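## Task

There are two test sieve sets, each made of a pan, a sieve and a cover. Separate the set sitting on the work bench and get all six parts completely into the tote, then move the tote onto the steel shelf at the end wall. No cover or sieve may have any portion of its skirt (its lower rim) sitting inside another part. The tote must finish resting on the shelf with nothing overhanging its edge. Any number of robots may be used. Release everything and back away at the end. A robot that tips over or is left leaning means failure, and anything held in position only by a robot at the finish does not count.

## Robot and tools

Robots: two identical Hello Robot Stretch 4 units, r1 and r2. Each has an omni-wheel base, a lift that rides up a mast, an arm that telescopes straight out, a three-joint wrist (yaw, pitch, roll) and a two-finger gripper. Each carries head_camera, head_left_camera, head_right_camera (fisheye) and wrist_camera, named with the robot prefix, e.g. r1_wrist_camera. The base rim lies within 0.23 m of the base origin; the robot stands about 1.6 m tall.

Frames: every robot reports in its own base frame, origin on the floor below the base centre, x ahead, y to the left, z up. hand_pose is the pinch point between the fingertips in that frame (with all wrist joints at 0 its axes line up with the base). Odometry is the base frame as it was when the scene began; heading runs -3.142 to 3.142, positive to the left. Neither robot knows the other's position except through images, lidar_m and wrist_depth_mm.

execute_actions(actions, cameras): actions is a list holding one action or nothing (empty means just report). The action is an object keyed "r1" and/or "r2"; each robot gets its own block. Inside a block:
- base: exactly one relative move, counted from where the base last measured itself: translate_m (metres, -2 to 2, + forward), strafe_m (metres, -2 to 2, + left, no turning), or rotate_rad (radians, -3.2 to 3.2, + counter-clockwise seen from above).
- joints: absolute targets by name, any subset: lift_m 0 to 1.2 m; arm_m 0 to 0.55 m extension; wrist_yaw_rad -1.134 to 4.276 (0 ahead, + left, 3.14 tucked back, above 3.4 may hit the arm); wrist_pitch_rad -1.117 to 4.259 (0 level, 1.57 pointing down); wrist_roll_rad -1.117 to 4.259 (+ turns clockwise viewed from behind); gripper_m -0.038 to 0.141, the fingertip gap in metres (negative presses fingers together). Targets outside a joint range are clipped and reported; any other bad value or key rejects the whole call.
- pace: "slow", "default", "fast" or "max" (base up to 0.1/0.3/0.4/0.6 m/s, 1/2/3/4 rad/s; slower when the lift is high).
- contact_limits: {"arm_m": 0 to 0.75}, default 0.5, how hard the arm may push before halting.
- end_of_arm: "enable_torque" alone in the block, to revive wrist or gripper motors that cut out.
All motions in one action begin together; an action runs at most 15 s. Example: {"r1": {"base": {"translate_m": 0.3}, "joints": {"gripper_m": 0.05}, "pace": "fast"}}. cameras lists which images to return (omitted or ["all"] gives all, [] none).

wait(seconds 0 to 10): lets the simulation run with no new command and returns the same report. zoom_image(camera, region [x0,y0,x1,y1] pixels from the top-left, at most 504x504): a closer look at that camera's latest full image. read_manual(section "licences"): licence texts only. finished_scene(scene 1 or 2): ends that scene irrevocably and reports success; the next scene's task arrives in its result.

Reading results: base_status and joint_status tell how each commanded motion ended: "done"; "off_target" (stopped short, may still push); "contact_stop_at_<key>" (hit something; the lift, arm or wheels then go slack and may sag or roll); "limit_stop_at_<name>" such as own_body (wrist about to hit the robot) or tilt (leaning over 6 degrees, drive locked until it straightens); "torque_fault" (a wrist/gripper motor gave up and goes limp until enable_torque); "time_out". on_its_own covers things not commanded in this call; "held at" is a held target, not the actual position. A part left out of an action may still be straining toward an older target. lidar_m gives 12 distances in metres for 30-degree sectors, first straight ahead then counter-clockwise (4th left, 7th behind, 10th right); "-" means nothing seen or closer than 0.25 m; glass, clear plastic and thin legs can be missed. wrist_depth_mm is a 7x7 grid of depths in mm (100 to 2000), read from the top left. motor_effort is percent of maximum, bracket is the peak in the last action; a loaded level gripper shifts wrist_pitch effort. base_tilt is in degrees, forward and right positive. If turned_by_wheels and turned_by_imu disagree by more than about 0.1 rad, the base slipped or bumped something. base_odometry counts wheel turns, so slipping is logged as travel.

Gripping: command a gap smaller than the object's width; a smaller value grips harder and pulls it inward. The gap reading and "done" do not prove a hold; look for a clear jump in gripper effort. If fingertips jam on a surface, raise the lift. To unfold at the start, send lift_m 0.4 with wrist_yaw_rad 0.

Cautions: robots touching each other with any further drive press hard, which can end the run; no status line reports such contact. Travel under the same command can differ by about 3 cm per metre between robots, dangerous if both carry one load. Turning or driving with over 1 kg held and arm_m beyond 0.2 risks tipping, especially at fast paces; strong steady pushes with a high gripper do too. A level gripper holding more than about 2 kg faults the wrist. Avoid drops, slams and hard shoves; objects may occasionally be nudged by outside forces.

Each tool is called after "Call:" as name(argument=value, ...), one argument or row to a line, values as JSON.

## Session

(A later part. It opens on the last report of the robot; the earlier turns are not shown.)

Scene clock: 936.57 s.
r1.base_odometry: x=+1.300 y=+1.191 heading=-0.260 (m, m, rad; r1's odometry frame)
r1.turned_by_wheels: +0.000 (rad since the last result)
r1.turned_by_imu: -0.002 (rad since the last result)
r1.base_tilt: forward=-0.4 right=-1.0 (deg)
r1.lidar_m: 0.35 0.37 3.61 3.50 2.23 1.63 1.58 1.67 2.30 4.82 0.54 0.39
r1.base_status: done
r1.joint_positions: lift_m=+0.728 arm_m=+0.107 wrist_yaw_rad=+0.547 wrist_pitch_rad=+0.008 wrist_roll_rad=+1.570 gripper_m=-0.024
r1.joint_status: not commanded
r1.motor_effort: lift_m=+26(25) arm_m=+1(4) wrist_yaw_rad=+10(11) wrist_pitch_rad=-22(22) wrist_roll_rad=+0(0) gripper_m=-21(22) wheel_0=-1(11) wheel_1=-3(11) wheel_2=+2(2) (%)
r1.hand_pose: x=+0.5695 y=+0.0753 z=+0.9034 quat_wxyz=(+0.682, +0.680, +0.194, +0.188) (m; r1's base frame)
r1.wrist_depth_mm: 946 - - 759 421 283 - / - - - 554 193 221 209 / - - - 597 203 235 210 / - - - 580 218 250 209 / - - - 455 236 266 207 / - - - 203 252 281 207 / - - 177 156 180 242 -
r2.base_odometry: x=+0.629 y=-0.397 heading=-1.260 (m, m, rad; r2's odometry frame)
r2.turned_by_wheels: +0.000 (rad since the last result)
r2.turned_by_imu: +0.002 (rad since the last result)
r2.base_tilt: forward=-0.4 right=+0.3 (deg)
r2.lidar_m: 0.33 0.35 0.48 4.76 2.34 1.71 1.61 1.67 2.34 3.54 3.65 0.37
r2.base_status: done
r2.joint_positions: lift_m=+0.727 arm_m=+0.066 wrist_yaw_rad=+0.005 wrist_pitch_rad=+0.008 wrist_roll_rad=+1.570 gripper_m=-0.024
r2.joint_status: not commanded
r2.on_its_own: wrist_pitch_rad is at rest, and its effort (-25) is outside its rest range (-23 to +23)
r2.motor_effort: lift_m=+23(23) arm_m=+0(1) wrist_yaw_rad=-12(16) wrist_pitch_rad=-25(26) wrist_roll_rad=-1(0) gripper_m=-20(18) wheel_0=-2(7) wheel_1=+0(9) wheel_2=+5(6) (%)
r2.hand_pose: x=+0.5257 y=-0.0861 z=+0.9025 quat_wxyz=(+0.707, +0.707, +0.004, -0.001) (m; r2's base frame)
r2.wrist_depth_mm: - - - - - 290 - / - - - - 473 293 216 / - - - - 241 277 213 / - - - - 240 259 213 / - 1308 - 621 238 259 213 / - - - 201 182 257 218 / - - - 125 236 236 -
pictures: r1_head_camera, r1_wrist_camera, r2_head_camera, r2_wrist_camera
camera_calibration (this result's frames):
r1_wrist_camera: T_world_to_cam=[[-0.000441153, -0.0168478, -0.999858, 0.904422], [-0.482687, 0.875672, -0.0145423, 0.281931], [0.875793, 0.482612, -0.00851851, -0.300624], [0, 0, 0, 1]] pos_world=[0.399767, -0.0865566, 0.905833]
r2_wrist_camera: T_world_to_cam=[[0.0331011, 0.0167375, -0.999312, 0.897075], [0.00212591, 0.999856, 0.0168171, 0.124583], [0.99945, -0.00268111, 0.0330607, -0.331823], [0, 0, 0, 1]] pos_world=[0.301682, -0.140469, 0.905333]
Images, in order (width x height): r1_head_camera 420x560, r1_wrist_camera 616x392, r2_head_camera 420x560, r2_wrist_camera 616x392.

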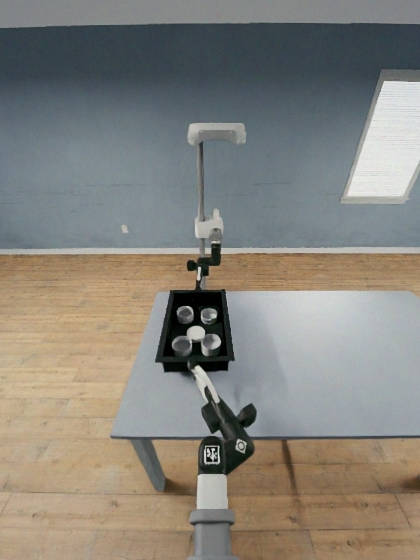

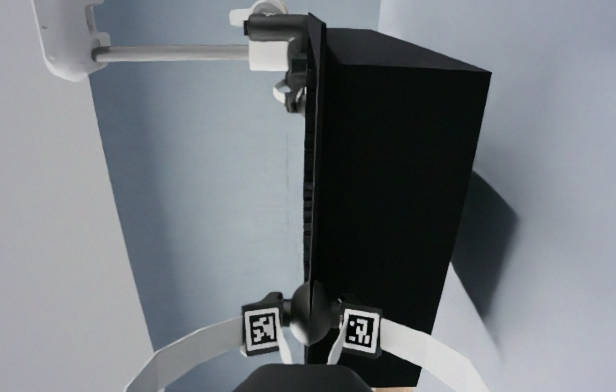

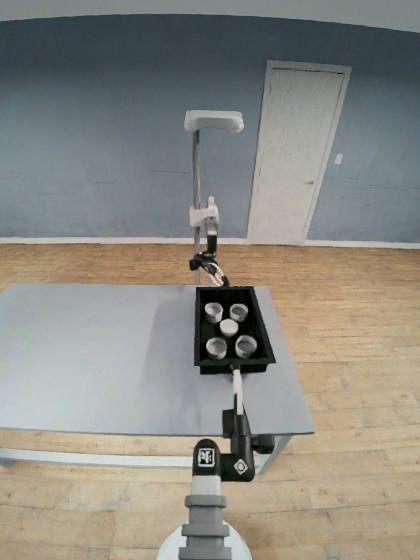

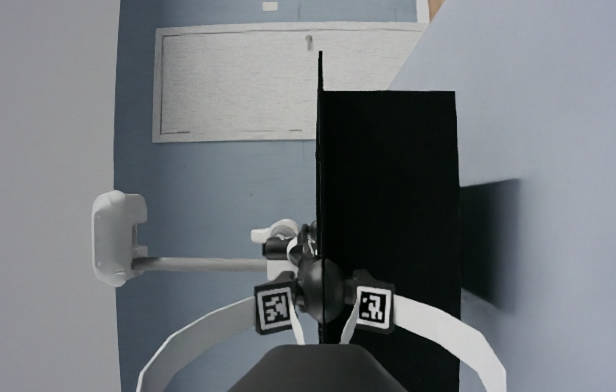

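Call:
execute_actions(
  actions=[
    {"r1": {"joints": {"lift_m": 0.679, "arm_m": 0.11}, "pace": "slow"}, "r2": {"joints": {"lift_m": 0.678}, "pace": "slow"}},
  ],
  cameras=[],
)

Call:
execute_actions(
  actions=[
    {"r1": {"joints": {"gripper_m": 0.012}, "pace": "default"}, "r2": {"joints": {"gripper_m": 0.012, "arm_m": 0.058}, "pace": "default"}},
  ],
  cameras=[],
)

Call:
execute_actions(
  actions=[
    {"r2": {"base": {"rotate_rad": 0.022}, "pace": "slow"}},
  ],
  cameras=["r1_wrist_camera", "r2_wrist_camera", "r1_head_camera", "r2_head_camera"],
)

Scene clock: 966.87 s.
r1.base_odometry: x=+1.300 y=+1.191 heading=-0.260 (m, m, rad; r1's odometry frame)
r1.turned_by_wheels: +0.000 (rad since the last result)
r1.turned_by_imu: -0.001 (rad since the last result)
r1.base_tilt: forward=-0.4 right=-1.0 (deg)
r1.lidar_m: 0.37 0.41 3.59 3.50 2.22 1.65 1.57 1.68 2.31 4.79 0.56 0.41
r1.base_status: not commanded
r1.joint_positions: lift_m=+0.679 arm_m=+0.109 wrist_yaw_rad=+0.549 wrist_pitch_rad=+0.005 wrist_roll_rad=+1.570 gripper_m=-0.024
r1.joint_status: all done
r1.motor_effort: lift_m=+19(22) arm_m=+5(2) wrist_yaw_rad=+3(8) wrist_pitch_rad=-12(24) wrist_roll_rad=+0(1) gripper_m=-18(21) wheel_0=-1(1) wheel_1=-3(3) wheel_2=+1(1) (%)
r1.hand_pose: x=+0.5718 y=+0.0759 z=+0.8560 quat_wxyz=(+0.681, +0.680, +0.193, +0.190) (m; r1's base frame)
r1.wrist_depth_mm: 960 - - 759 332 190 - / - - - 559 191 187 - / - - - 597 203 192 143 / - - - 574 216 191 143 / - - - 242 235 190 142 / - - - 206 250 188 - / - - 178 167 178 166 -
r2.base_odometry: x=+0.629 y=-0.397 heading=-1.260 (m, m, rad; r2's odometry frame)
r2.turned_by_wheels: +0.000 (rad since the last result)
r2.turned_by_imu: -0.001 (rad since the last result)
r2.base_tilt: forward=-0.4 right=+0.3 (deg)
r2.lidar_m: 0.31 0.34 0.47 4.75 2.32 1.70 1.60 1.66 2.33 3.58 3.66 0.37
r2.base_status: not commanded
r2.joint_positions: lift_m=+0.678 arm_m=+0.066 wrist_yaw_rad=+0.001 wrist_pitch_rad=+0.004 wrist_roll_rad=+1.570 gripper_m=-0.025
r2.joint_status: all done
r2.motor_effort: lift_m=+14(27) arm_m=+0(0) wrist_yaw_rad=-3(13) wrist_pitch_rad=-14(23) wrist_roll_rad=-1(1) gripper_m=-15(16) wheel_0=-2(2) wheel_1=+0(0) wheel_2=+3(5) (%)
r2.hand_pose: x=+0.5255 y=-0.0870 z=+0.8552 quat_wxyz=(+0.707, +0.707, +0.002, -0.001) (m; r2's base frame)
r2.wrist_depth_mm: - - - - 410 192 - / - - - - 315 196 - / - - - - 241 198 - / - - - - 239 200 145 / - 1308 - 640 238 199 - / - - 184 208 182 183 - / - - - 128 235 157 -
pictures: none
No camera images: the call's "cameras" was empty. Leave "cameras" out to get every camera's image.

Scene clock: 967.93 s.
r1.base_odometry: x=+1.300 y=+1.191 heading=-0.260 (m, m, rad; r1's odometry frame)
r1.turned_by_wheels: +0.000 (rad since the last result)
r1.turned_by_imu: +0.000 (rad since the last result)
r1.base_tilt: forward=-0.4 right=-1.0 (deg)
r1.lidar_m: 0.37 0.37 3.62 3.53 2.25 1.63 1.55 1.66 2.28 4.82 0.57 0.42
r1.base_status: not commanded
r1.joint_positions: lift_m=+0.679 arm_m=+0.110 wrist_yaw_rad=+0.550 wrist_pitch_rad=+0.003 wrist_roll_rad=+1.570 gripper_m=+0.012
r1.joint_status: all done
r1.motor_effort: lift_m=+19(19) arm_m=+3(5) wrist_yaw_rad=-1(6) wrist_pitch_rad=-5(11) wrist_roll_rad=+1(0) gripper_m=-5(19) wheel_0=-1(1) wheel_1=-3(3) wheel_2=+1(1) (%)
r1.hand_pose: x=+0.5721 y=+0.0761 z=+0.8566 quat_wxyz=(+0.681, +0.680, +0.193, +0.191) (m; r1's base frame)
r1.wrist_depth_mm: 960 - - 778 342 193 - / - - - 574 195 192 - / - - - 597 206 195 145 / - - - 569 219 195 145 / - - - 452 238 192 144 / - - - 213 256 190 - / - - 181 156 180 175 -
r2.base_odometry: x=+0.629 y=-0.397 heading=-1.260 (m, m, rad; r2's odometry frame)
r2.turned_by_wheels: +0.000 (rad since the last result)
r2.turned_by_imu: +0.000 (rad since the last result)
r2.base_tilt: forward=-0.5 right=+0.4 (deg)
r2.lidar_m: 0.33 0.34 0.49 4.73 2.33 1.69 1.61 1.69 2.32 3.56 3.65 0.38
r2.base_status: not commanded
r2.joint_positions: lift_m=+0.678 arm_m=+0.059 wrist_yaw_rad=+0.000 wrist_pitch_rad=+0.003 wrist_roll_rad=+1.570 gripper_m=+0.012
r2.joint_status: all done
r2.motor_effort: lift_m=+14(14) arm_m=-4(9) wrist_yaw_rad=+1(10) wrist_pitch_rad=-8(14) wrist_roll_rad=+0(0) gripper_m=-5(14) wheel_0=-1(2) wheel_1=+0(0) wheel_2=+1(4) (%)
r2.hand_pose: x=+0.5181 y=-0.0874 z=+0.8557 quat_wxyz=(+0.707, +0.707, +0.001, -0.001) (m; r2's base frame)
r2.wrist_depth_mm: - - - - 421 195 - / - - - - 322 198 - / - - - - 244 200 - / - - - - 242 202 147 / - 1308 - 647 240 202 - / - - - 207 188 200 - / - - - 122 238 159 -
pictures: none
No camera images: the call's "cameras" was empty. Leave "cameras" out to get every camera's image.

Scene clock: 968.50 s.
r1.base_odometry: x=+1.300 y=+1.191 heading=-0.260 (m, m, rad; r1's odometry frame)
r1.turned_by_wheels: +0.000 (rad since the last result)
r1.turned_by_imu: +0.000 (rad since the last result)
r1.base_tilt: forward=-0.4 right=-1.0 (deg)
r1.lidar_m: 0.39 0.39 3.60 3.49 2.28 1.65 1.56 1.64 2.33 4.80 0.56 0.39
r1.base_status: not commanded
r1.joint_positions: lift_m=+0.679 arm_m=+0.110 wrist_yaw_rad=+0.550 wrist_pitch_rad=+0.003 wrist_roll_rad=+1.570 gripper_m=+0.012
r1.joint_status: not commanded
r1.motor_effort: lift_m=+19(19) arm_m=+3(3) wrist_yaw_rad=+0(1) wrist_pitch_rad=-5(5) wrist_roll_rad=+0(1) gripper_m=-6(6) wheel_0=-1(1) wheel_1=-3(3) wheel_2=+1(1) (%)
r1.hand_pose: x=+0.5721 y=+0.0761 z=+0.8566 quat_wxyz=(+0.681, +0.680, +0.193, +0.191) (m; r1's base frame)
r1.wrist_depth_mm: 946 - - 759 334 193 - / - - - 569 192 188 - / - - - 591 203 194 145 / - - - 569 220 195 145 / - - - 452 237 193 144 / - - - 213 254 190 - / - - 181 157 180 175 -
r2.base_odometry: x=+0.629 y=-0.397 heading=-1.238 (m, m, rad; r2's odometry frame)
r2.turned_by_wheels: +0.022 (rad since the last result)
r2.turned_by_imu: +0.022 (rad since the last result)
r2.base_tilt: forward=-0.5 right=+0.3 (deg)
r2.lidar_m: 0.33 0.35 0.49 4.75 2.28 1.70 1.59 1.72 2.37 3.54 0.49 0.35
r2.base_status: done
r2.joint_positions: lift_m=+0.678 arm_m=+0.059 wrist_yaw_rad=-0.001 wrist_pitch_rad=+0.003 wrist_roll_rad=+1.570 gripper_m=+0.012
r2.joint_status: not commanded
r2.motor_effort: lift_m=+14(14) arm_m=-4(3) wrist_yaw_rad=+5(6) wrist_pitch_rad=-9(9) wrist_roll_rad=-1(1) gripper_m=-9(6) wheel_0=-2(2) wheel_1=+0(2) wheel_2=-1(2) (%)
r2.hand_pose: x=+0.5180 y=-0.0878 z=+0.8557 quat_wxyz=(+0.707, +0.707, +0.001, -0.001) (m; r2's base frame)
r2.wrist_depth_mm: - - - - 421 195 - / - - - - 240 198 - / - - - - 240 201 - / - - - 1281 241 202 147 / - 1336 - 699 240 202 - / - - - 207 187 200 - / - - - 122 239 159 -
pictures: r1_head_camera, r1_wrist_camera, r2_head_camera, r2_wrist_camera
camera_calibration (this result's frames):
r1_wrist_camera: T_world_to_cam=[[0.00454662, -0.0138238, -0.999894, 0.8546], [-0.485156, 0.874311, -0.0142936, 0.283043], [0.874416, 0.485169, -0.00273153, -0.308041], [0, 0, 0, 1]] pos_world=[0.402791, -0.0862022, 0.857714]
r2_wrist_camera: T_world_to_cam=[[0.0384161, 0.0165335, -0.999125, 0.847699], [0.00798464, 0.999826, 0.0168521, 0.124035], [0.99923, -0.00862505, 0.0382774, -0.327361], [0, 0, 0, 1]] pos_world=[0.293553, -0.140852, 0.857398]
Images, in order (width x height): r1_head_camera 420x560, r1_wrist_camera 616x392, r2_head_camera 420x560, r2_wrist_camera 616x392.

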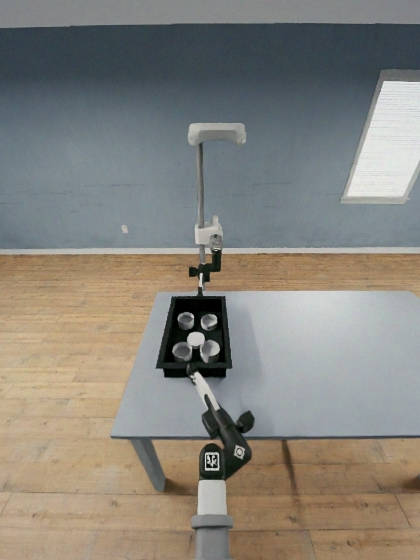

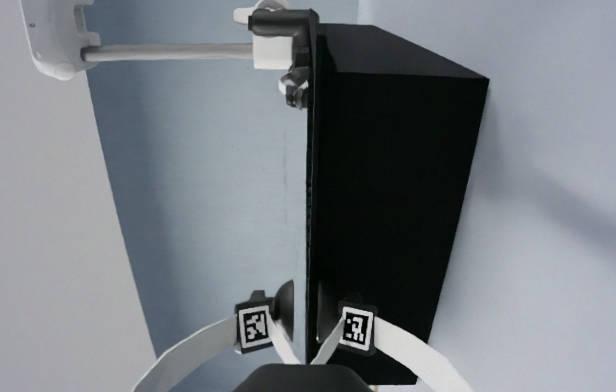

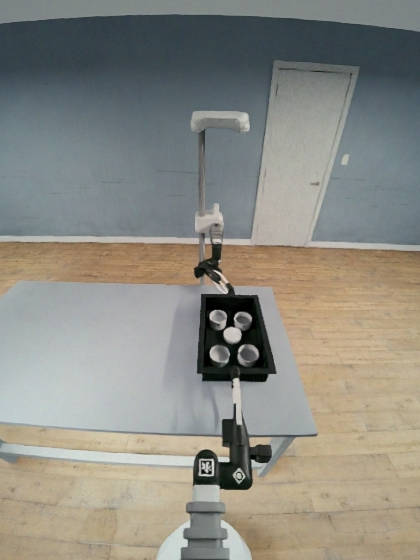

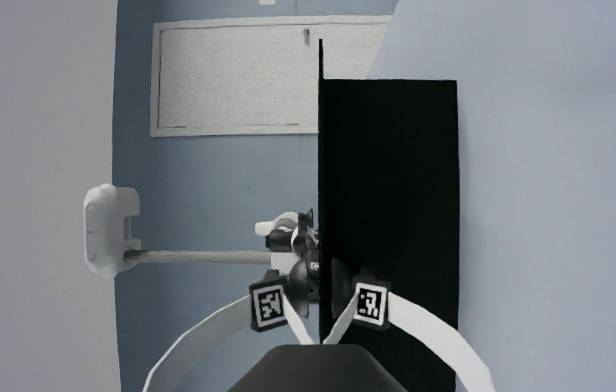

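Call:
execute_actions(
  actions=[
    {"r1": {"joints": {"gripper_m": -0.005, "arm_m": 0.115}, "contact_limits": {"arm_m": 0.3}, "pace": "slow"}, "r2": {"joints": {"gripper_m": -0.005, "arm_m": 0.061}, "contact_limits": {"arm_m": 0.3}, "pace": "slow"}},
  ],
  cameras=[],
)

Call:
execute_actions(
  actions=[
    {"r1": {"base": {"strafe_m": 0.004}, "joints": {"gripper_m": -0.03, "arm_m": 0.122}, "contact_limits": {"arm_m": 0.3}, "pace": "slow"}, "r2": {"joints": {"gripper_m": -0.03, "arm_m": 0.069}, "contact_limits": {"arm_m": 0.3}, "pace": "slow"}},
  ],
  cameras=["r1_wrist_camera", "r2_wrist_camera"],
)

Scene clock: 984.43 s.
r1.base_odometry: x=+1.300 y=+1.191 heading=-0.260 (m, m, rad; r1's odometry frame)
r1.turned_by_wheels: +0.000 (rad since the last result)
r1.turned_by_imu: -0.001 (rad since the last result)
r1.base_tilt: forward=-0.4 right=-1.0 (deg)
r1.lidar_m: 0.39 0.37 3.61 3.50 2.24 1.65 1.56 1.65 2.32 4.81 0.53 0.41
r1.base_status: not commanded
r1.joint_positions: lift_m=+0.679 arm_m=+0.114 wrist_yaw_rad=+0.550 wrist_pitch_rad=+0.005 wrist_roll_rad=+1.570 gripper_m=-0.005
r1.joint_status: all done
r1.motor_effort: lift_m=+19(18) arm_m=+5(3) wrist_yaw_rad=+0(1) wrist_pitch_rad=-12(12) wrist_roll_rad=+0(1) gripper_m=-11(10) wheel_0=-1(1) wheel_1=-3(3) wheel_2=+1(1) (%)
r1.contact_limits: arm_m 0.3
r1.hand_pose: x=+0.5768 y=+0.0762 z=+0.8560 quat_wxyz=(+0.681, +0.680, +0.194, +0.190) (m; r1's base frame)
r1.wrist_depth_mm: 946 - - 732 329 189 - / - - - 554 187 186 - / - - - 597 200 191 143 / - - - 220 214 191 143 / - - - 239 231 190 142 / - - - 204 248 186 - / - - 181 169 176 172 -
r2.base_odometry: x=+0.629 y=-0.397 heading=-1.238 (m, m, rad; r2's odometry frame)
r2.turned_by_wheels: +0.000 (rad since the last result)
r2.turned_by_imu: -0.001 (rad since the last result)
r2.base_tilt: forward=-0.5 right=+0.4 (deg)
r2.lidar_m: 0.30 0.34 0.48 4.76 2.32 1.67 1.61 1.69 2.38 3.54 0.49 0.37
r2.base_status: not commanded
r2.joint_positions: lift_m=+0.678 arm_m=+0.060 wrist_yaw_rad=+0.001 wrist_pitch_rad=+0.004 wrist_roll_rad=+1.570 gripper_m=-0.005
r2.joint_status: all done
r2.motor_effort: lift_m=+14(14) arm_m=+3(4) wrist_yaw_rad=-1(4) wrist_pitch_rad=-13(12) wrist_roll_rad=-1(0) gripper_m=-9(9) wheel_0=-2(2) wheel_1=+1(1) wheel_2=-1(1) (%)
r2.contact_limits: arm_m 0.3
r2.hand_pose: x=+0.5199 y=-0.0872 z=+0.8553 quat_wxyz=(+0.707, +0.707, +0.002, -0.001) (m; r2's base frame)
r2.wrist_depth_mm: - - - - 413 192 - / - - - - 237 196 - / - - - - 238 198 - / - - - 1281 237 200 145 / - 1397 - 661 237 200 - / - - - 206 185 197 - / - - - 120 237 162 -
pictures: none
No camera images: the call's "cameras" was empty. Leave "cameras" out to get every camera's image.

Scene clock: 985.53 s.
r1.base_odometry: x=+1.301 y=+1.195 heading=-0.260 (m, m, rad; r1's odometry frame)
r1.turned_by_wheels: +0.000 (rad since the last result)
r1.turned_by_imu: +0.000 (rad since the last result)
r1.base_tilt: forward=-0.4 right=-1.0 (deg)
r1.lidar_m: 0.38 0.41 3.61 3.50 2.29 1.65 1.59 1.68 2.29 4.81 0.54 0.39
r1.base_status: done
r1.joint_positions: lift_m=+0.679 arm_m=+0.121 wrist_yaw_rad=+0.554 wrist_pitch_rad=+0.004 wrist_roll_rad=+1.570 gripper_m=-0.029
r1.joint_status: all done
r1.motor_effort: lift_m=+19(18) arm_m=+8(9) wrist_yaw_rad=-12(12) wrist_pitch_rad=-11(11) wrist_roll_rad=+0(0) gripper_m=-19(17) wheel_0=+0(5) wheel_1=+6(7) wheel_2=+0(2) (%)
r1.contact_limits: arm_m 0.3
r1.hand_pose: x=+0.5828 y=+0.0774 z=+0.8561 quat_wxyz=(+0.681, +0.679, +0.195, +0.192) (m; r1's base frame)
r1.wrist_depth_mm: 960 - 1118 715 296 189 - / - - - 539 180 178 - / - - - 585 191 185 143 / - - - 554 206 191 142 / - - - 232 224 189 142 / - - - 206 241 187 - / - - 180 160 180 160 -
r2.base_odometry: x=+0.629 y=-0.397 heading=-1.239 (m, m, rad; r2's odometry frame)
r2.turned_by_wheels: +0.000 (rad since the last result)
r2.turned_by_imu: +0.000 (rad since the last result)
r2.base_tilt: forward=-0.5 right=+0.3 (deg)
r2.lidar_m: 0.32 0.35 0.51 4.74 2.30 1.68 1.60 1.66 2.38 3.54 0.52 0.38
r2.base_status: not commanded
r2.joint_positions: lift_m=+0.678 arm_m=+0.068 wrist_yaw_rad=-0.003 wrist_pitch_rad=+0.004 wrist_roll_rad=+1.570 gripper_m=-0.030
r2.joint_status: all done
r2.motor_effort: lift_m=+14(14) arm_m=+7(8) wrist_yaw_rad=+11(11) wrist_pitch_rad=-11(12) wrist_roll_rad=-1(0) gripper_m=-15(14) wheel_0=-1(2) wheel_1=+1(1) wheel_2=-4(4) (%)
r2.contact_limits: arm_m 0.3
r2.hand_pose: x=+0.5269 y=-0.0884 z=+0.8555 quat_wxyz=(+0.707, +0.707, +0.000, -0.002) (m; r2's base frame)
r2.wrist_depth_mm: - - - - 415 193 - / - - - - 232 196 - / - - - - 232 199 - / - - - 1255 232 200 146 / - 1336 - 661 232 200 - / - - 182 206 181 184 - / - - - 123 231 156 -
pictures: r1_wrist_camera, r2_wrist_camera
camera_calibration (this result's frames):
r1_wrist_camera: T_world_to_cam=[[0.00303692, -0.0147741, -0.999886, 0.854983], [-0.488887, 0.872229, -0.0143727, 0.289572], [0.872342, 0.488875, -0.00457397, -0.31554], [0, 0, 0, 1]] pos_world=[0.41423, -0.0856815, 0.857604]
r2_wrist_camera: T_world_to_cam=[[0.0376543, 0.0164581, -0.999155, 0.847557], [0.0100272, 0.999808, 0.0168467, 0.123479], [0.999241, -0.0106531, 0.037482, -0.335798], [0, 0, 0, 1]] pos_world=[0.302391, -0.140982, 0.857347]
Images, in order (width x height): r1_wrist_camera 616x392, r2_wrist_camera 616x392.

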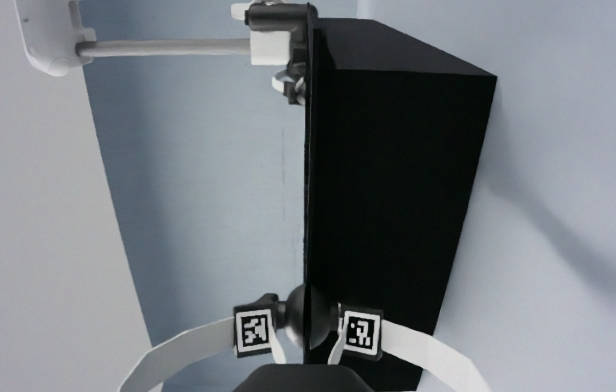

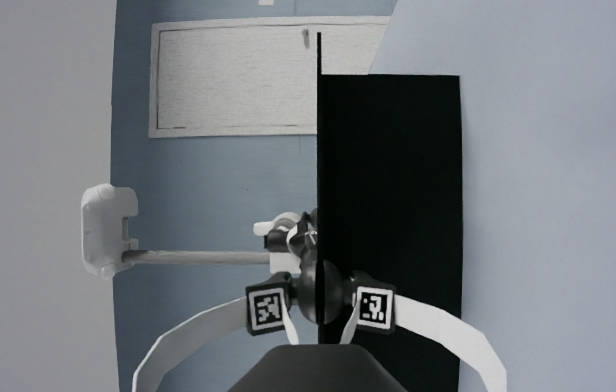

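Call:
execute_actions(
  actions=[
    {"r1": {"joints": {"lift_m": 0.729}, "pace": "slow"}, "r2": {"joints": {"lift_m": 0.728, "arm_m": 0.066}, "pace": "slow"}},
  ],
  cameras=["r1_wrist_camera", "r2_wrist_camera"],
)

Call:
execute_actions(
  actions=[
    {"r1": {"base": {"strafe_m": 0.49}, "pace": "default"}, "r2": {"base": {"strafe_m": -0.5}, "pace": "default"}},
  ],
  cameras=["r1_wrist_camera", "r2_wrist_camera", "r1_head_camera", "r2_head_camera"],
)

Scene clock: 998.27 s.
r1.base_odometry: x=+1.301 y=+1.195 heading=-0.260 (m, m, rad; r1's odometry frame)
r1.turned_by_wheels: +0.000 (rad since the last result)
r1.turned_by_imu: -0.001 (rad since the last result)
r1.base_tilt: forward=-0.4 right=-1.0 (deg)
r1.lidar_m: 0.38 0.38 3.60 3.52 2.24 1.66 1.57 1.65 2.26 4.81 0.56 0.40
r1.base_status: not commanded
r1.joint_positions: lift_m=+0.729 arm_m=+0.121 wrist_yaw_rad=+0.551 wrist_pitch_rad=+0.008 wrist_roll_rad=+1.570 gripper_m=-0.029
r1.joint_status: all done
r1.motor_effort: lift_m=+26(30) arm_m=+6(8) wrist_yaw_rad=-6(13) wrist_pitch_rad=-21(25) wrist_roll_rad=+0(1) gripper_m=-19(20) wheel_0=+0(0) wheel_1=+5(6) wheel_2=+0(0) (%)
r1.hand_pose: x=+0.5833 y=+0.0767 z=+0.9044 quat_wxyz=(+0.681, +0.679, +0.195, +0.190) (m; r1's base frame)
r1.wrist_depth_mm: 960 - - 707 392 283 - / - - - 549 182 184 208 / - - - 585 192 198 208 / - - - 559 207 236 209 / - - - 445 225 250 208 / - - - 204 241 278 206 / - - 178 173 179 239 -
r2.base_odometry: x=+0.629 y=-0.397 heading=-1.238 (m, m, rad; r2's odometry frame)
r2.turned_by_wheels: +0.000 (rad since the last result)
r2.turned_by_imu: -0.001 (rad since the last result)
r2.base_tilt: forward=-0.4 right=+0.3 (deg)
r2.lidar_m: 0.31 0.35 0.50 4.76 2.31 1.69 1.61 1.71 2.34 3.52 0.51 0.37
r2.base_status: not commanded
r2.joint_positions: lift_m=+0.728 arm_m=+0.067 wrist_yaw_rad=-0.001 wrist_pitch_rad=+0.008 wrist_roll_rad=+1.570 gripper_m=-0.030
r2.joint_status: all done
r2.on_its_own: wrist_pitch_rad is at rest, and its effort (-26) is outside its rest range (-23 to +23)
r2.motor_effort: lift_m=+24(20) arm_m=-4(9) wrist_yaw_rad=+5(11) wrist_pitch_rad=-26(25) wrist_roll_rad=-2(1) gripper_m=-20(14) wheel_0=-1(1) wheel_1=+1(1) wheel_2=-4(5) (%)
r2.hand_pose: x=+0.5259 y=-0.0878 z=+0.9033 quat_wxyz=(+0.707, +0.707, +0.003, -0.003) (m; r2's base frame)
r2.wrist_depth_mm: - - - - - 291 - / - - - - 232 273 216 / - - - - 232 259 213 / - - - 1255 232 260 214 / - 1336 - 676 231 259 213 / - - 184 202 181 257 219 / - - - 119 232 232 -
pictures: r1_wrist_camera, r2_wrist_camera
camera_calibration (this result's frames):
r1_wrist_camera: T_world_to_cam=[[-0.000387821, -0.016866, -0.999858, 0.905374], [-0.486839, 0.87337, -0.0145435, 0.289984], [0.873491, 0.486765, -0.00854972, -0.312301], [0, 0, 0, 1]] pos_world=[0.414319, -0.0859758, 0.906792]
r2_wrist_camera: T_world_to_cam=[[0.0328705, 0.0165436, -0.999323, 0.89806], [0.0079918, 0.999827, 0.0168148, 0.123174], [0.999428, -0.0085391, 0.0327326, -0.332252], [0, 0, 0, 1]] pos_world=[0.301557, -0.140847, 0.906256]
Images, in order (width x height): r1_wrist_camera 616x392, r2_wrist_camera 616x392.

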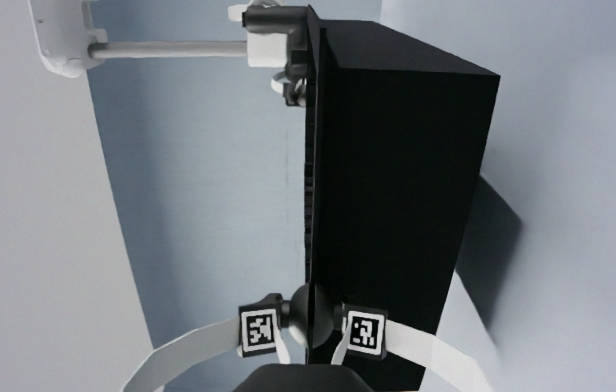

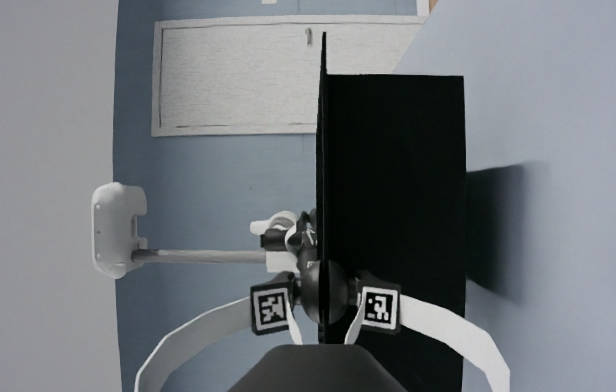

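Scene clock: 1001.27 s.
r1.base_odometry: x=+1.426 y=+1.669 heading=-0.259 (m, m, rad; r1's odometry frame)
r1.turned_by_wheels: +0.000 (rad since the last result)
r1.turned_by_imu: +0.001 (rad since the last result)
r1.base_tilt: forward=-0.3 right=-1.0 (deg)
r1.lidar_m: 0.59 0.60 3.11 2.98 2.23 1.62 1.54 1.64 2.28 1.50 0.55 0.44
r1.base_status: done
r1.joint_positions: lift_m=+0.729 arm_m=+0.121 wrist_yaw_rad=+0.551 wrist_pitch_rad=+0.008 wrist_roll_rad=+1.570 gripper_m=-0.029
r1.joint_status: not commanded
r1.motor_effort: lift_m=+25(26) arm_m=+6(6) wrist_yaw_rad=-5(4) wrist_pitch_rad=-23(22) wrist_roll_rad=+1(0) gripper_m=-20(20) wheel_0=+2(8) wheel_1=+2(11) wheel_2=+0(2) (%)
r1.hand_pose: x=+0.5834 y=+0.0766 z=+0.9044 quat_wxyz=(+0.681, +0.679, +0.195, +0.190) (m; r1's base frame)
r1.wrist_depth_mm: 960 - - 723 - 1808 991 / - - - 549 184 217 1008 / - - - 580 194 201 1229 / - - - 574 208 1499 1255 / - - - 445 226 1661 1255 / - - - 203 242 1808 1229 / - - 177 158 179 1499 1281
r2.base_odometry: x=+0.157 y=-0.560 heading=-1.239 (m, m, rad; r2's odometry frame)
r2.turned_by_wheels: +0.000 (rad since the last result)
r2.turned_by_imu: -0.001 (rad since the last result)
r2.base_tilt: forward=-0.5 right=+0.3 (deg)
r2.lidar_m: 0.48 0.38 0.45 1.42 2.32 1.69 1.60 1.69 2.37 3.05 3.12 0.54
r2.base_status: done
r2.joint_positions: lift_m=+0.728 arm_m=+0.067 wrist_yaw_rad=+0.000 wrist_pitch_rad=+0.008 wrist_roll_rad=+1.570 gripper_m=-0.030
r2.joint_status: not commanded
r2.on_its_own: wrist_pitch_rad is at rest, and its effort (-24) is outside its rest range (-23 to +23)
r2.motor_effort: lift_m=+23(23) arm_m=-4(4) wrist_yaw_rad=+3(4) wrist_pitch_rad=-24(25) wrist_roll_rad=-1(1) gripper_m=-21(20) wheel_0=-1(8) wheel_1=+0(8) wheel_2=-2(4) (%)
r2.hand_pose: x=+0.5260 y=-0.0875 z=+0.9034 quat_wxyz=(+0.707, +0.707, +0.003, -0.003) (m; r2's base frame)
r2.wrist_depth_mm: - - - - - 1921 1336 / - - - - 234 1863 1366 / - - - - 233 1708 1397 / - - - - 234 1308 1098 / - 1308 - 683 232 1281 1060 / - - 185 202 180 1708 1308 / - - - 119 230 230 732
pictures: r1_head_camera, r1_wrist_camera, r2_head_camera, r2_wrist_camera
camera_calibration (this result's frames):
r1_wrist_camera: T_world_to_cam=[[-0.000404032, -0.0168735, -0.999858, 0.905418], [-0.486631, 0.873487, -0.0145442, 0.289949], [0.873608, 0.486555, -0.00856407, -0.312368], [0, 0, 0, 1]] pos_world=[0.414351, -0.0860051, 0.906831]
r2_wrist_camera: T_world_to_cam=[[0.0328561, 0.0165921, -0.999322, 0.898107], [0.00712636, 0.999833, 0.0168349, 0.123361], [0.999435, -0.00767466, 0.0327324, -0.332253], [0, 0, 0, 1]] pos_world=[0.301678, -0.140791, 0.906297]
Images, in order (width x height): r1_head_camera 420x560, r1_wrist_camera 616x392, r2_head_camera 420x560, r2_wrist_camera 616x392.

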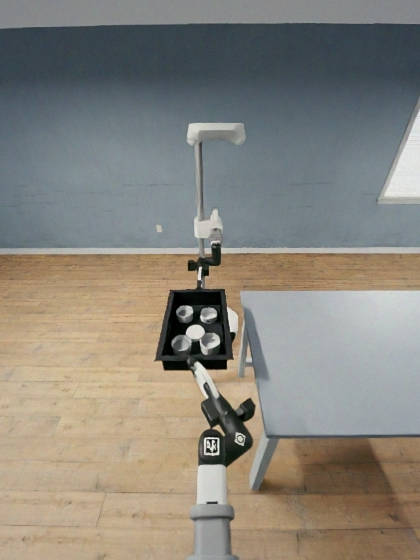

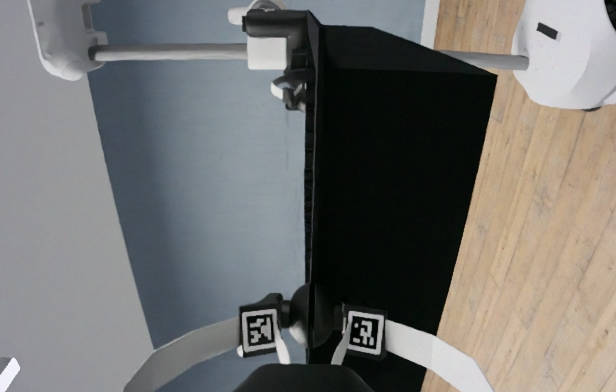

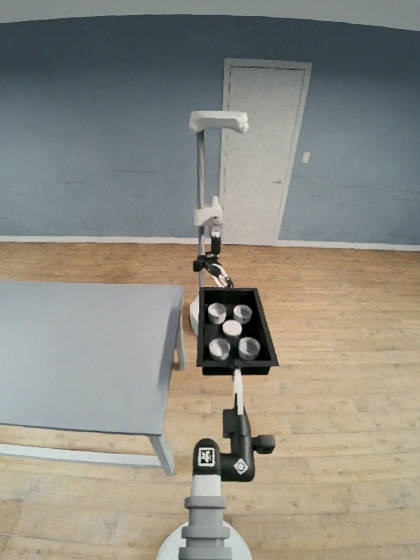

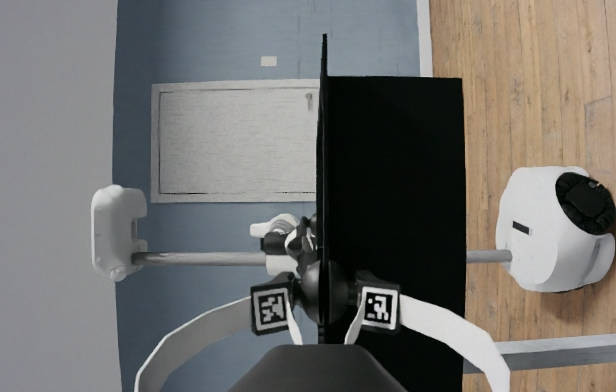

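Call:
execute_actions(
  actions=[
    {"r1": {"base": {"strafe_m": 1.006}, "pace": "default"}, "r2": {"base": {"strafe_m": -1.0}, "pace": "default"}},
  ],
  cameras=["r1_wrist_camera", "r2_wrist_camera", "r1_head_left_camera", "r2_head_right_camera"],
)

Scene clock: 1012.57 s.
r1.base_odometry: x=+1.684 y=+2.641 heading=-0.259 (m, m, rad; r1's odometry frame)
r1.turned_by_wheels: +0.000 (rad since the last result)
r1.turned_by_imu: +0.001 (rad since the last result)
r1.base_tilt: forward=-0.4 right=-1.0 (deg)
r1.lidar_m: 0.56 0.62 2.06 2.00 2.21 1.61 1.55 1.63 2.30 1.59 1.25 3.25
r1.base_status: done
r1.joint_positions: lift_m=+0.729 arm_m=+0.121 wrist_yaw_rad=+0.549 wrist_pitch_rad=+0.008 wrist_roll_rad=+1.570 gripper_m=-0.029
r1.joint_status: not commanded
r1.motor_effort: lift_m=+26(26) arm_m=+5(6) wrist_yaw_rad=+1(4) wrist_pitch_rad=-22(22) wrist_roll_rad=-1(1) gripper_m=-21(21) wheel_0=+0(6) wheel_1=+1(11) wheel_2=+0(1) (%)
r1.hand_pose: x=+0.5838 y=+0.0761 z=+0.9044 quat_wxyz=(+0.682, +0.680, +0.195, +0.189) (m; r1's base frame)
r1.wrist_depth_mm: 946 - - 707 413 1708 991 / - - - 544 183 208 1008 / - - - 591 194 200 1255 / - - - 564 208 1499 1255 / - - - 442 226 1708 1229 / - - - 204 243 1756 1255 / - - 177 151 179 1537 1308
r2.base_odometry: x=-0.789 y=-0.886 heading=-1.239 (m, m, rad; r2's odometry frame)
r2.turned_by_wheels: +0.000 (rad since the last result)
r2.turned_by_imu: -0.001 (rad since the last result)
r2.base_tilt: forward=-0.5 right=+0.4 (deg)
r2.lidar_m: 0.47 3.16 1.18 1.35 2.27 1.71 1.61 1.72 2.39 2.03 2.13 0.54
r2.base_status: done
r2.joint_positions: lift_m=+0.728 arm_m=+0.067 wrist_yaw_rad=+0.001 wrist_pitch_rad=+0.008 wrist_roll_rad=+1.570 gripper_m=-0.030
r2.joint_status: not commanded
r2.motor_effort: lift_m=+23(23) arm_m=-4(4) wrist_yaw_rad=-2(2) wrist_pitch_rad=-23(24) wrist_roll_rad=-1(1) gripper_m=-17(17) wheel_0=+0(9) wheel_1=+0(7) wheel_2=+0(3) (%)
r2.hand_pose: x=+0.5261 y=-0.0871 z=+0.9035 quat_wxyz=(+0.707, +0.707, +0.003, -0.002) (m; r2's base frame)
r2.wrist_depth_mm: - - - - - 1921 1366 / - - - - 233 1808 1366 / - - - - 232 1708 1397 / - - - 1281 232 1336 1078 / - 1336 - 676 233 1281 1078 / - - 184 204 180 1756 1308 / - - - 122 232 233 1336
pictures: r1_head_left_camera, r1_wrist_camera, r2_head_right_camera, r2_wrist_camera
camera_calibration (this result's frames):
r1_wrist_camera: T_world_to_cam=[[-0.000433089, -0.0168729, -0.999858, 0.905435], [-0.485133, 0.874319, -0.0145442, 0.289629], [0.87444, 0.485058, -0.00856423, -0.312821], [0, 0, 0, 1]] pos_world=[0.414444, -0.086215, 0.906839]
r2_wrist_camera: T_world_to_cam=[[0.0332633, 0.016644, -0.999308, 0.898012], [0.00556228, 0.999843, 0.0168381, 0.123729], [0.999431, -0.00611852, 0.0331655, -0.332644], [0, 0, 0, 1]] pos_world=[0.301896, -0.140691, 0.906339]
Images, in order (width x height): r1_head_left_camera 420x672, r1_wrist_camera 616x392, r2_head_right_camera 420x672, r2_wrist_camera 616x392.

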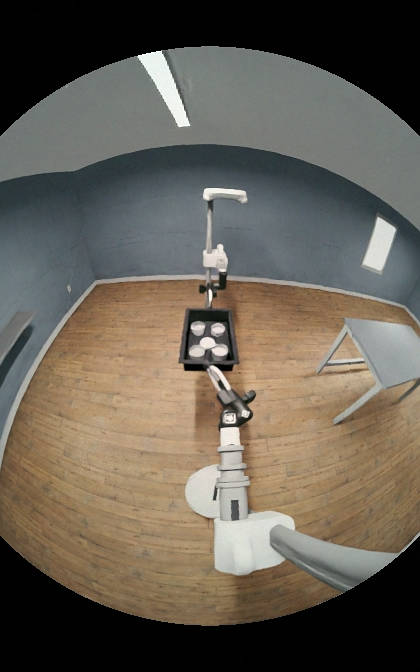

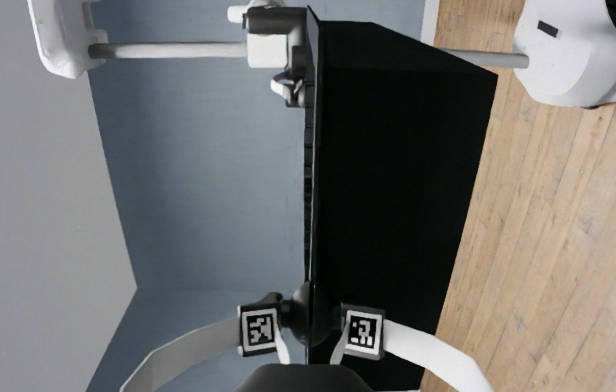

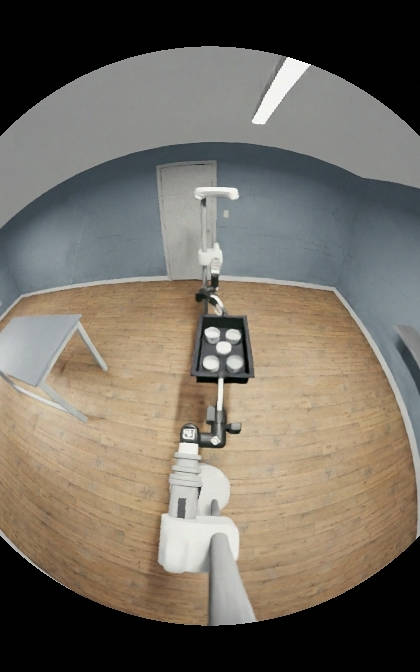

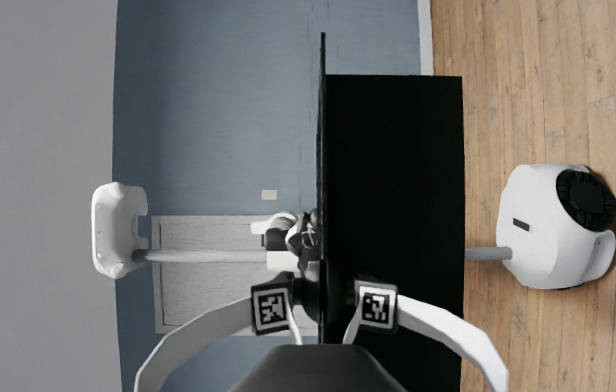

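Call:
execute_actions(
  actions=[
    {"r1": {"base": {"strafe_m": 1.197}, "joints": {"arm_m": 0.1245}, "pace": "default"}, "r2": {"base": {"strafe_m": -1.2}, "pace": "default"}},
  ],
)

Scene clock: 1023.00 s.
r1.base_odometry: x=+1.991 y=+3.798 heading=-0.259 (m, m, rad; r1's odometry frame)
r1.turned_by_wheels: +0.000 (rad since the last result)
r1.turned_by_imu: +0.000 (rad since the last result)
r1.base_tilt: forward=-0.4 right=-1.0 (deg)
r1.lidar_m: 0.57 0.60 0.85 1.19 1.28 1.63 1.56 1.64 2.24 2.43 2.51 3.28
r1.base_status: done
r1.joint_positions: lift_m=+0.729 arm_m=+0.124 wrist_yaw_rad=+0.549 wrist_pitch_rad=+0.009 wrist_roll_rad=+1.570 gripper_m=-0.029
r1.joint_status: all done
r1.motor_effort: lift_m=+25(26) arm_m=+5(3) wrist_yaw_rad=+1(3) wrist_pitch_rad=-22(23) wrist_roll_rad=-1(1) gripper_m=-21(19) wheel_0=-1(11) wheel_1=+0(11) wheel_2=+0(3) (%)
r1.hand_pose: x=+0.5864 y=+0.0760 z=+0.9044 quat_wxyz=(+0.682, +0.680, +0.195, +0.189) (m; r1's base frame)
r1.wrist_depth_mm: 946 - - 715 427 1756 1008 / - - - 539 183 211 1025 / - - - 585 194 200 1229 / - - - 559 208 1576 1205 / - - - 449 226 1708 1229 / 1708 1708 1756 203 242 1661 1255 / 1499 1464 178 151 178 1430 1308
r2.base_odometry: x=-1.923 y=-1.278 heading=-1.239 (m, m, rad; r2's odometry frame)
r2.turned_by_wheels: +0.000 (rad since the last result)
r2.turned_by_imu: -0.001 (rad since the last result)
r2.base_tilt: forward=-0.5 right=+0.3 (deg)
r2.lidar_m: 0.47 3.21 2.44 2.36 2.33 1.72 1.64 1.75 1.29 0.97 0.83 0.54
r2.base_status: done
r2.joint_positions: lift_m=+0.728 arm_m=+0.067 wrist_yaw_rad=+0.002 wrist_pitch_rad=+0.008 wrist_roll_rad=+1.570 gripper_m=-0.029
r2.joint_status: not commanded
r2.on_its_own: wrist_pitch_rad is at rest, and its effort (-24) is outside its rest range (-23 to +23)
r2.motor_effort: lift_m=+22(23) arm_m=-4(4) wrist_yaw_rad=-3(4) wrist_pitch_rad=-24(24) wrist_roll_rad=+0(1) gripper_m=-19(17) wheel_0=-1(8) wheel_1=-1(9) wheel_2=+1(3) (%)
r2.hand_pose: x=+0.5262 y=-0.0869 z=+0.9035 quat_wxyz=(+0.707, +0.707, +0.003, -0.002) (m; r2's base frame)
r2.wrist_depth_mm: - - - - - 1983 1336 / - - - - 234 1863 1336 / - - - - 233 1756 1366 / - - - 1281 234 1336 1098 / - 1308 - 676 233 1281 1078 / - - 185 202 180 1708 1308 / - - - 122 232 232 1336
pictures: r1_head_camera, r1_head_left_camera, r1_head_right_camera, r1_wrist_camera, r2_head_camera, r2_head_left_camera, r2_head_right_camera, r2_wrist_camera
camera_calibration (this result's frames):
r1_wrist_camera: T_world_to_cam=[[-0.000482972, -0.0168994, -0.999857, 0.905455], [-0.484802, 0.874503, -0.0145465, 0.290787], [0.874624, 0.484726, -0.00861524, -0.315088], [0, 0, 0, 1]] pos_world=[0.416995, -0.0862613, 0.906841]
r2_wrist_camera: T_world_to_cam=[[0.0333518, 0.0166902, -0.999304, 0.897996], [0.00509722, 0.999845, 0.0168693, 0.123811], [0.999431, -0.0056563, 0.0332616, -0.332731], [0, 0, 0, 1]] pos_world=[0.30196, -0.140662, 0.90635]
Images, in order (width x height): r1_head_camera 420x560, r1_head_left_camera 420x672, r1_head_right_camera 420x672, r1_wrist_camera 616x392, r2_head_camera 420x560, r2_head_left_camera 420x672, r2_head_right_camera 420x672, r2_wrist_camera 616x392.

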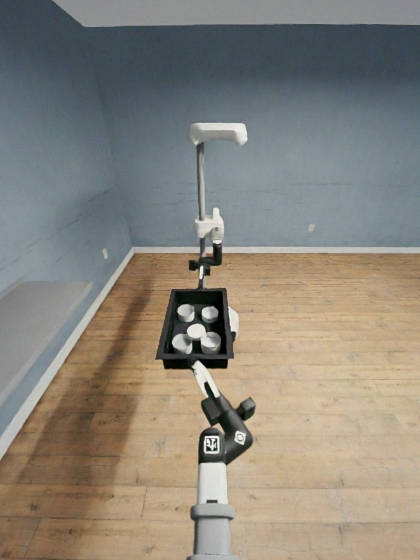

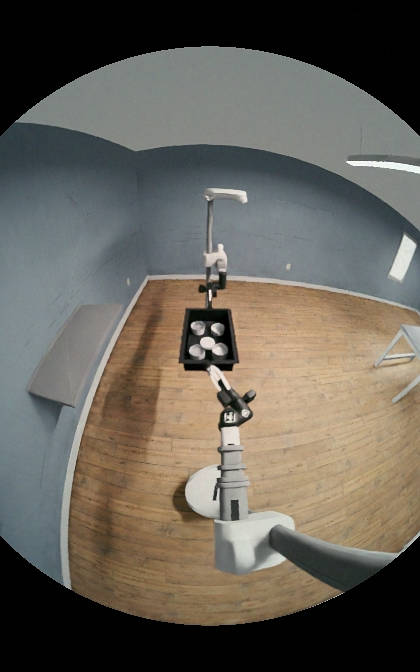

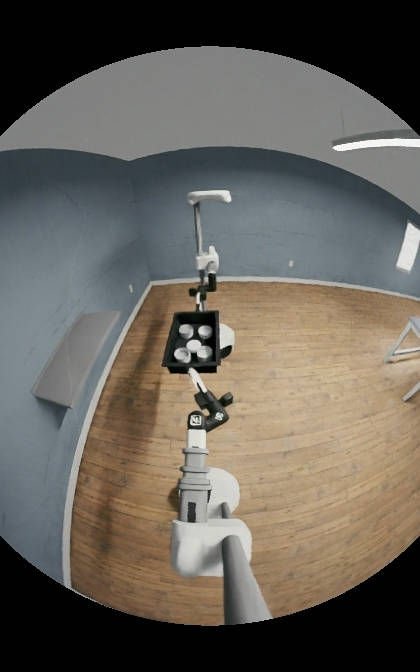

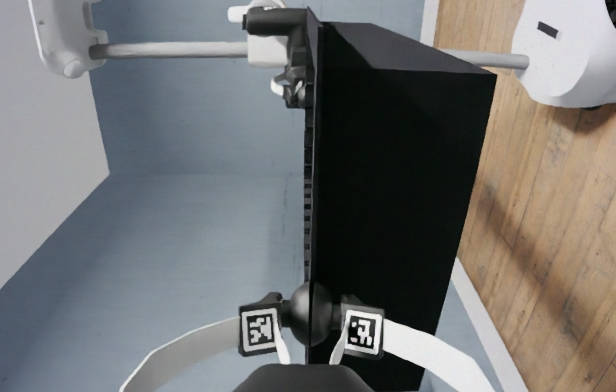

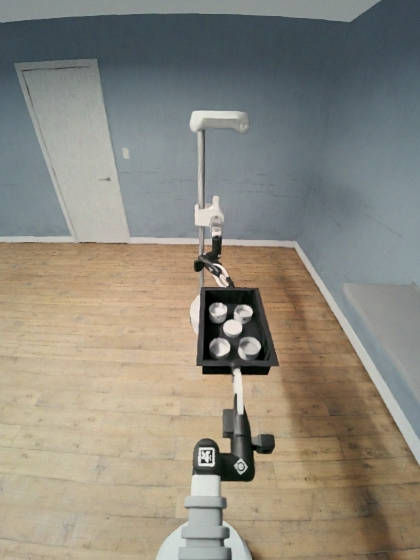

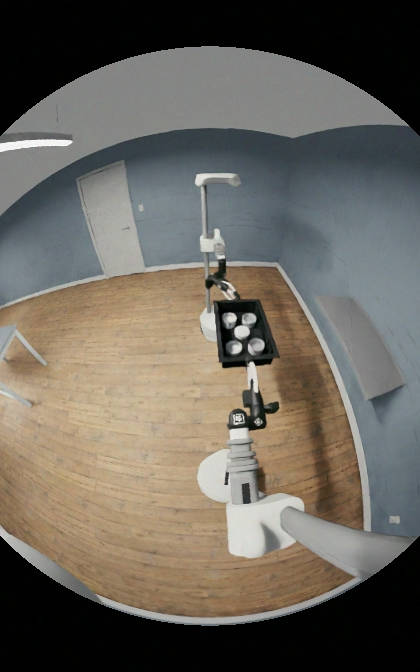

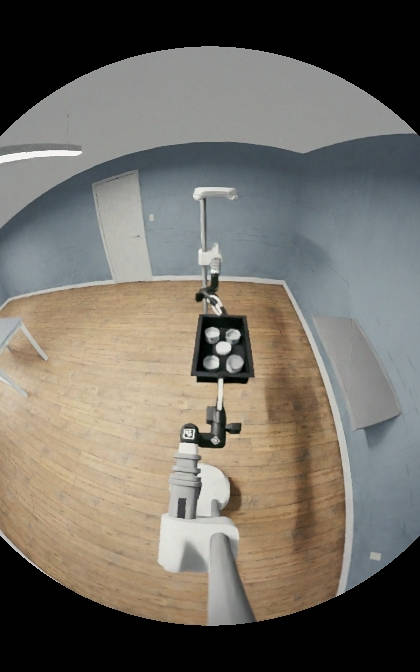

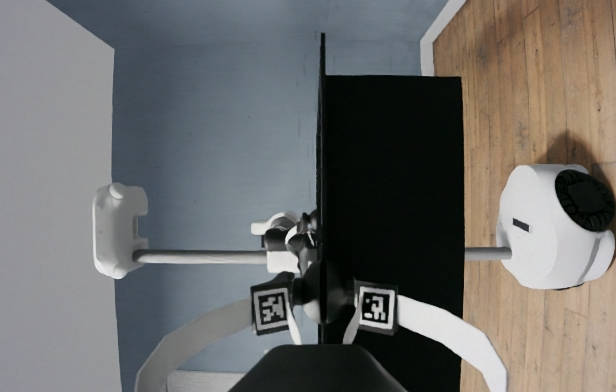

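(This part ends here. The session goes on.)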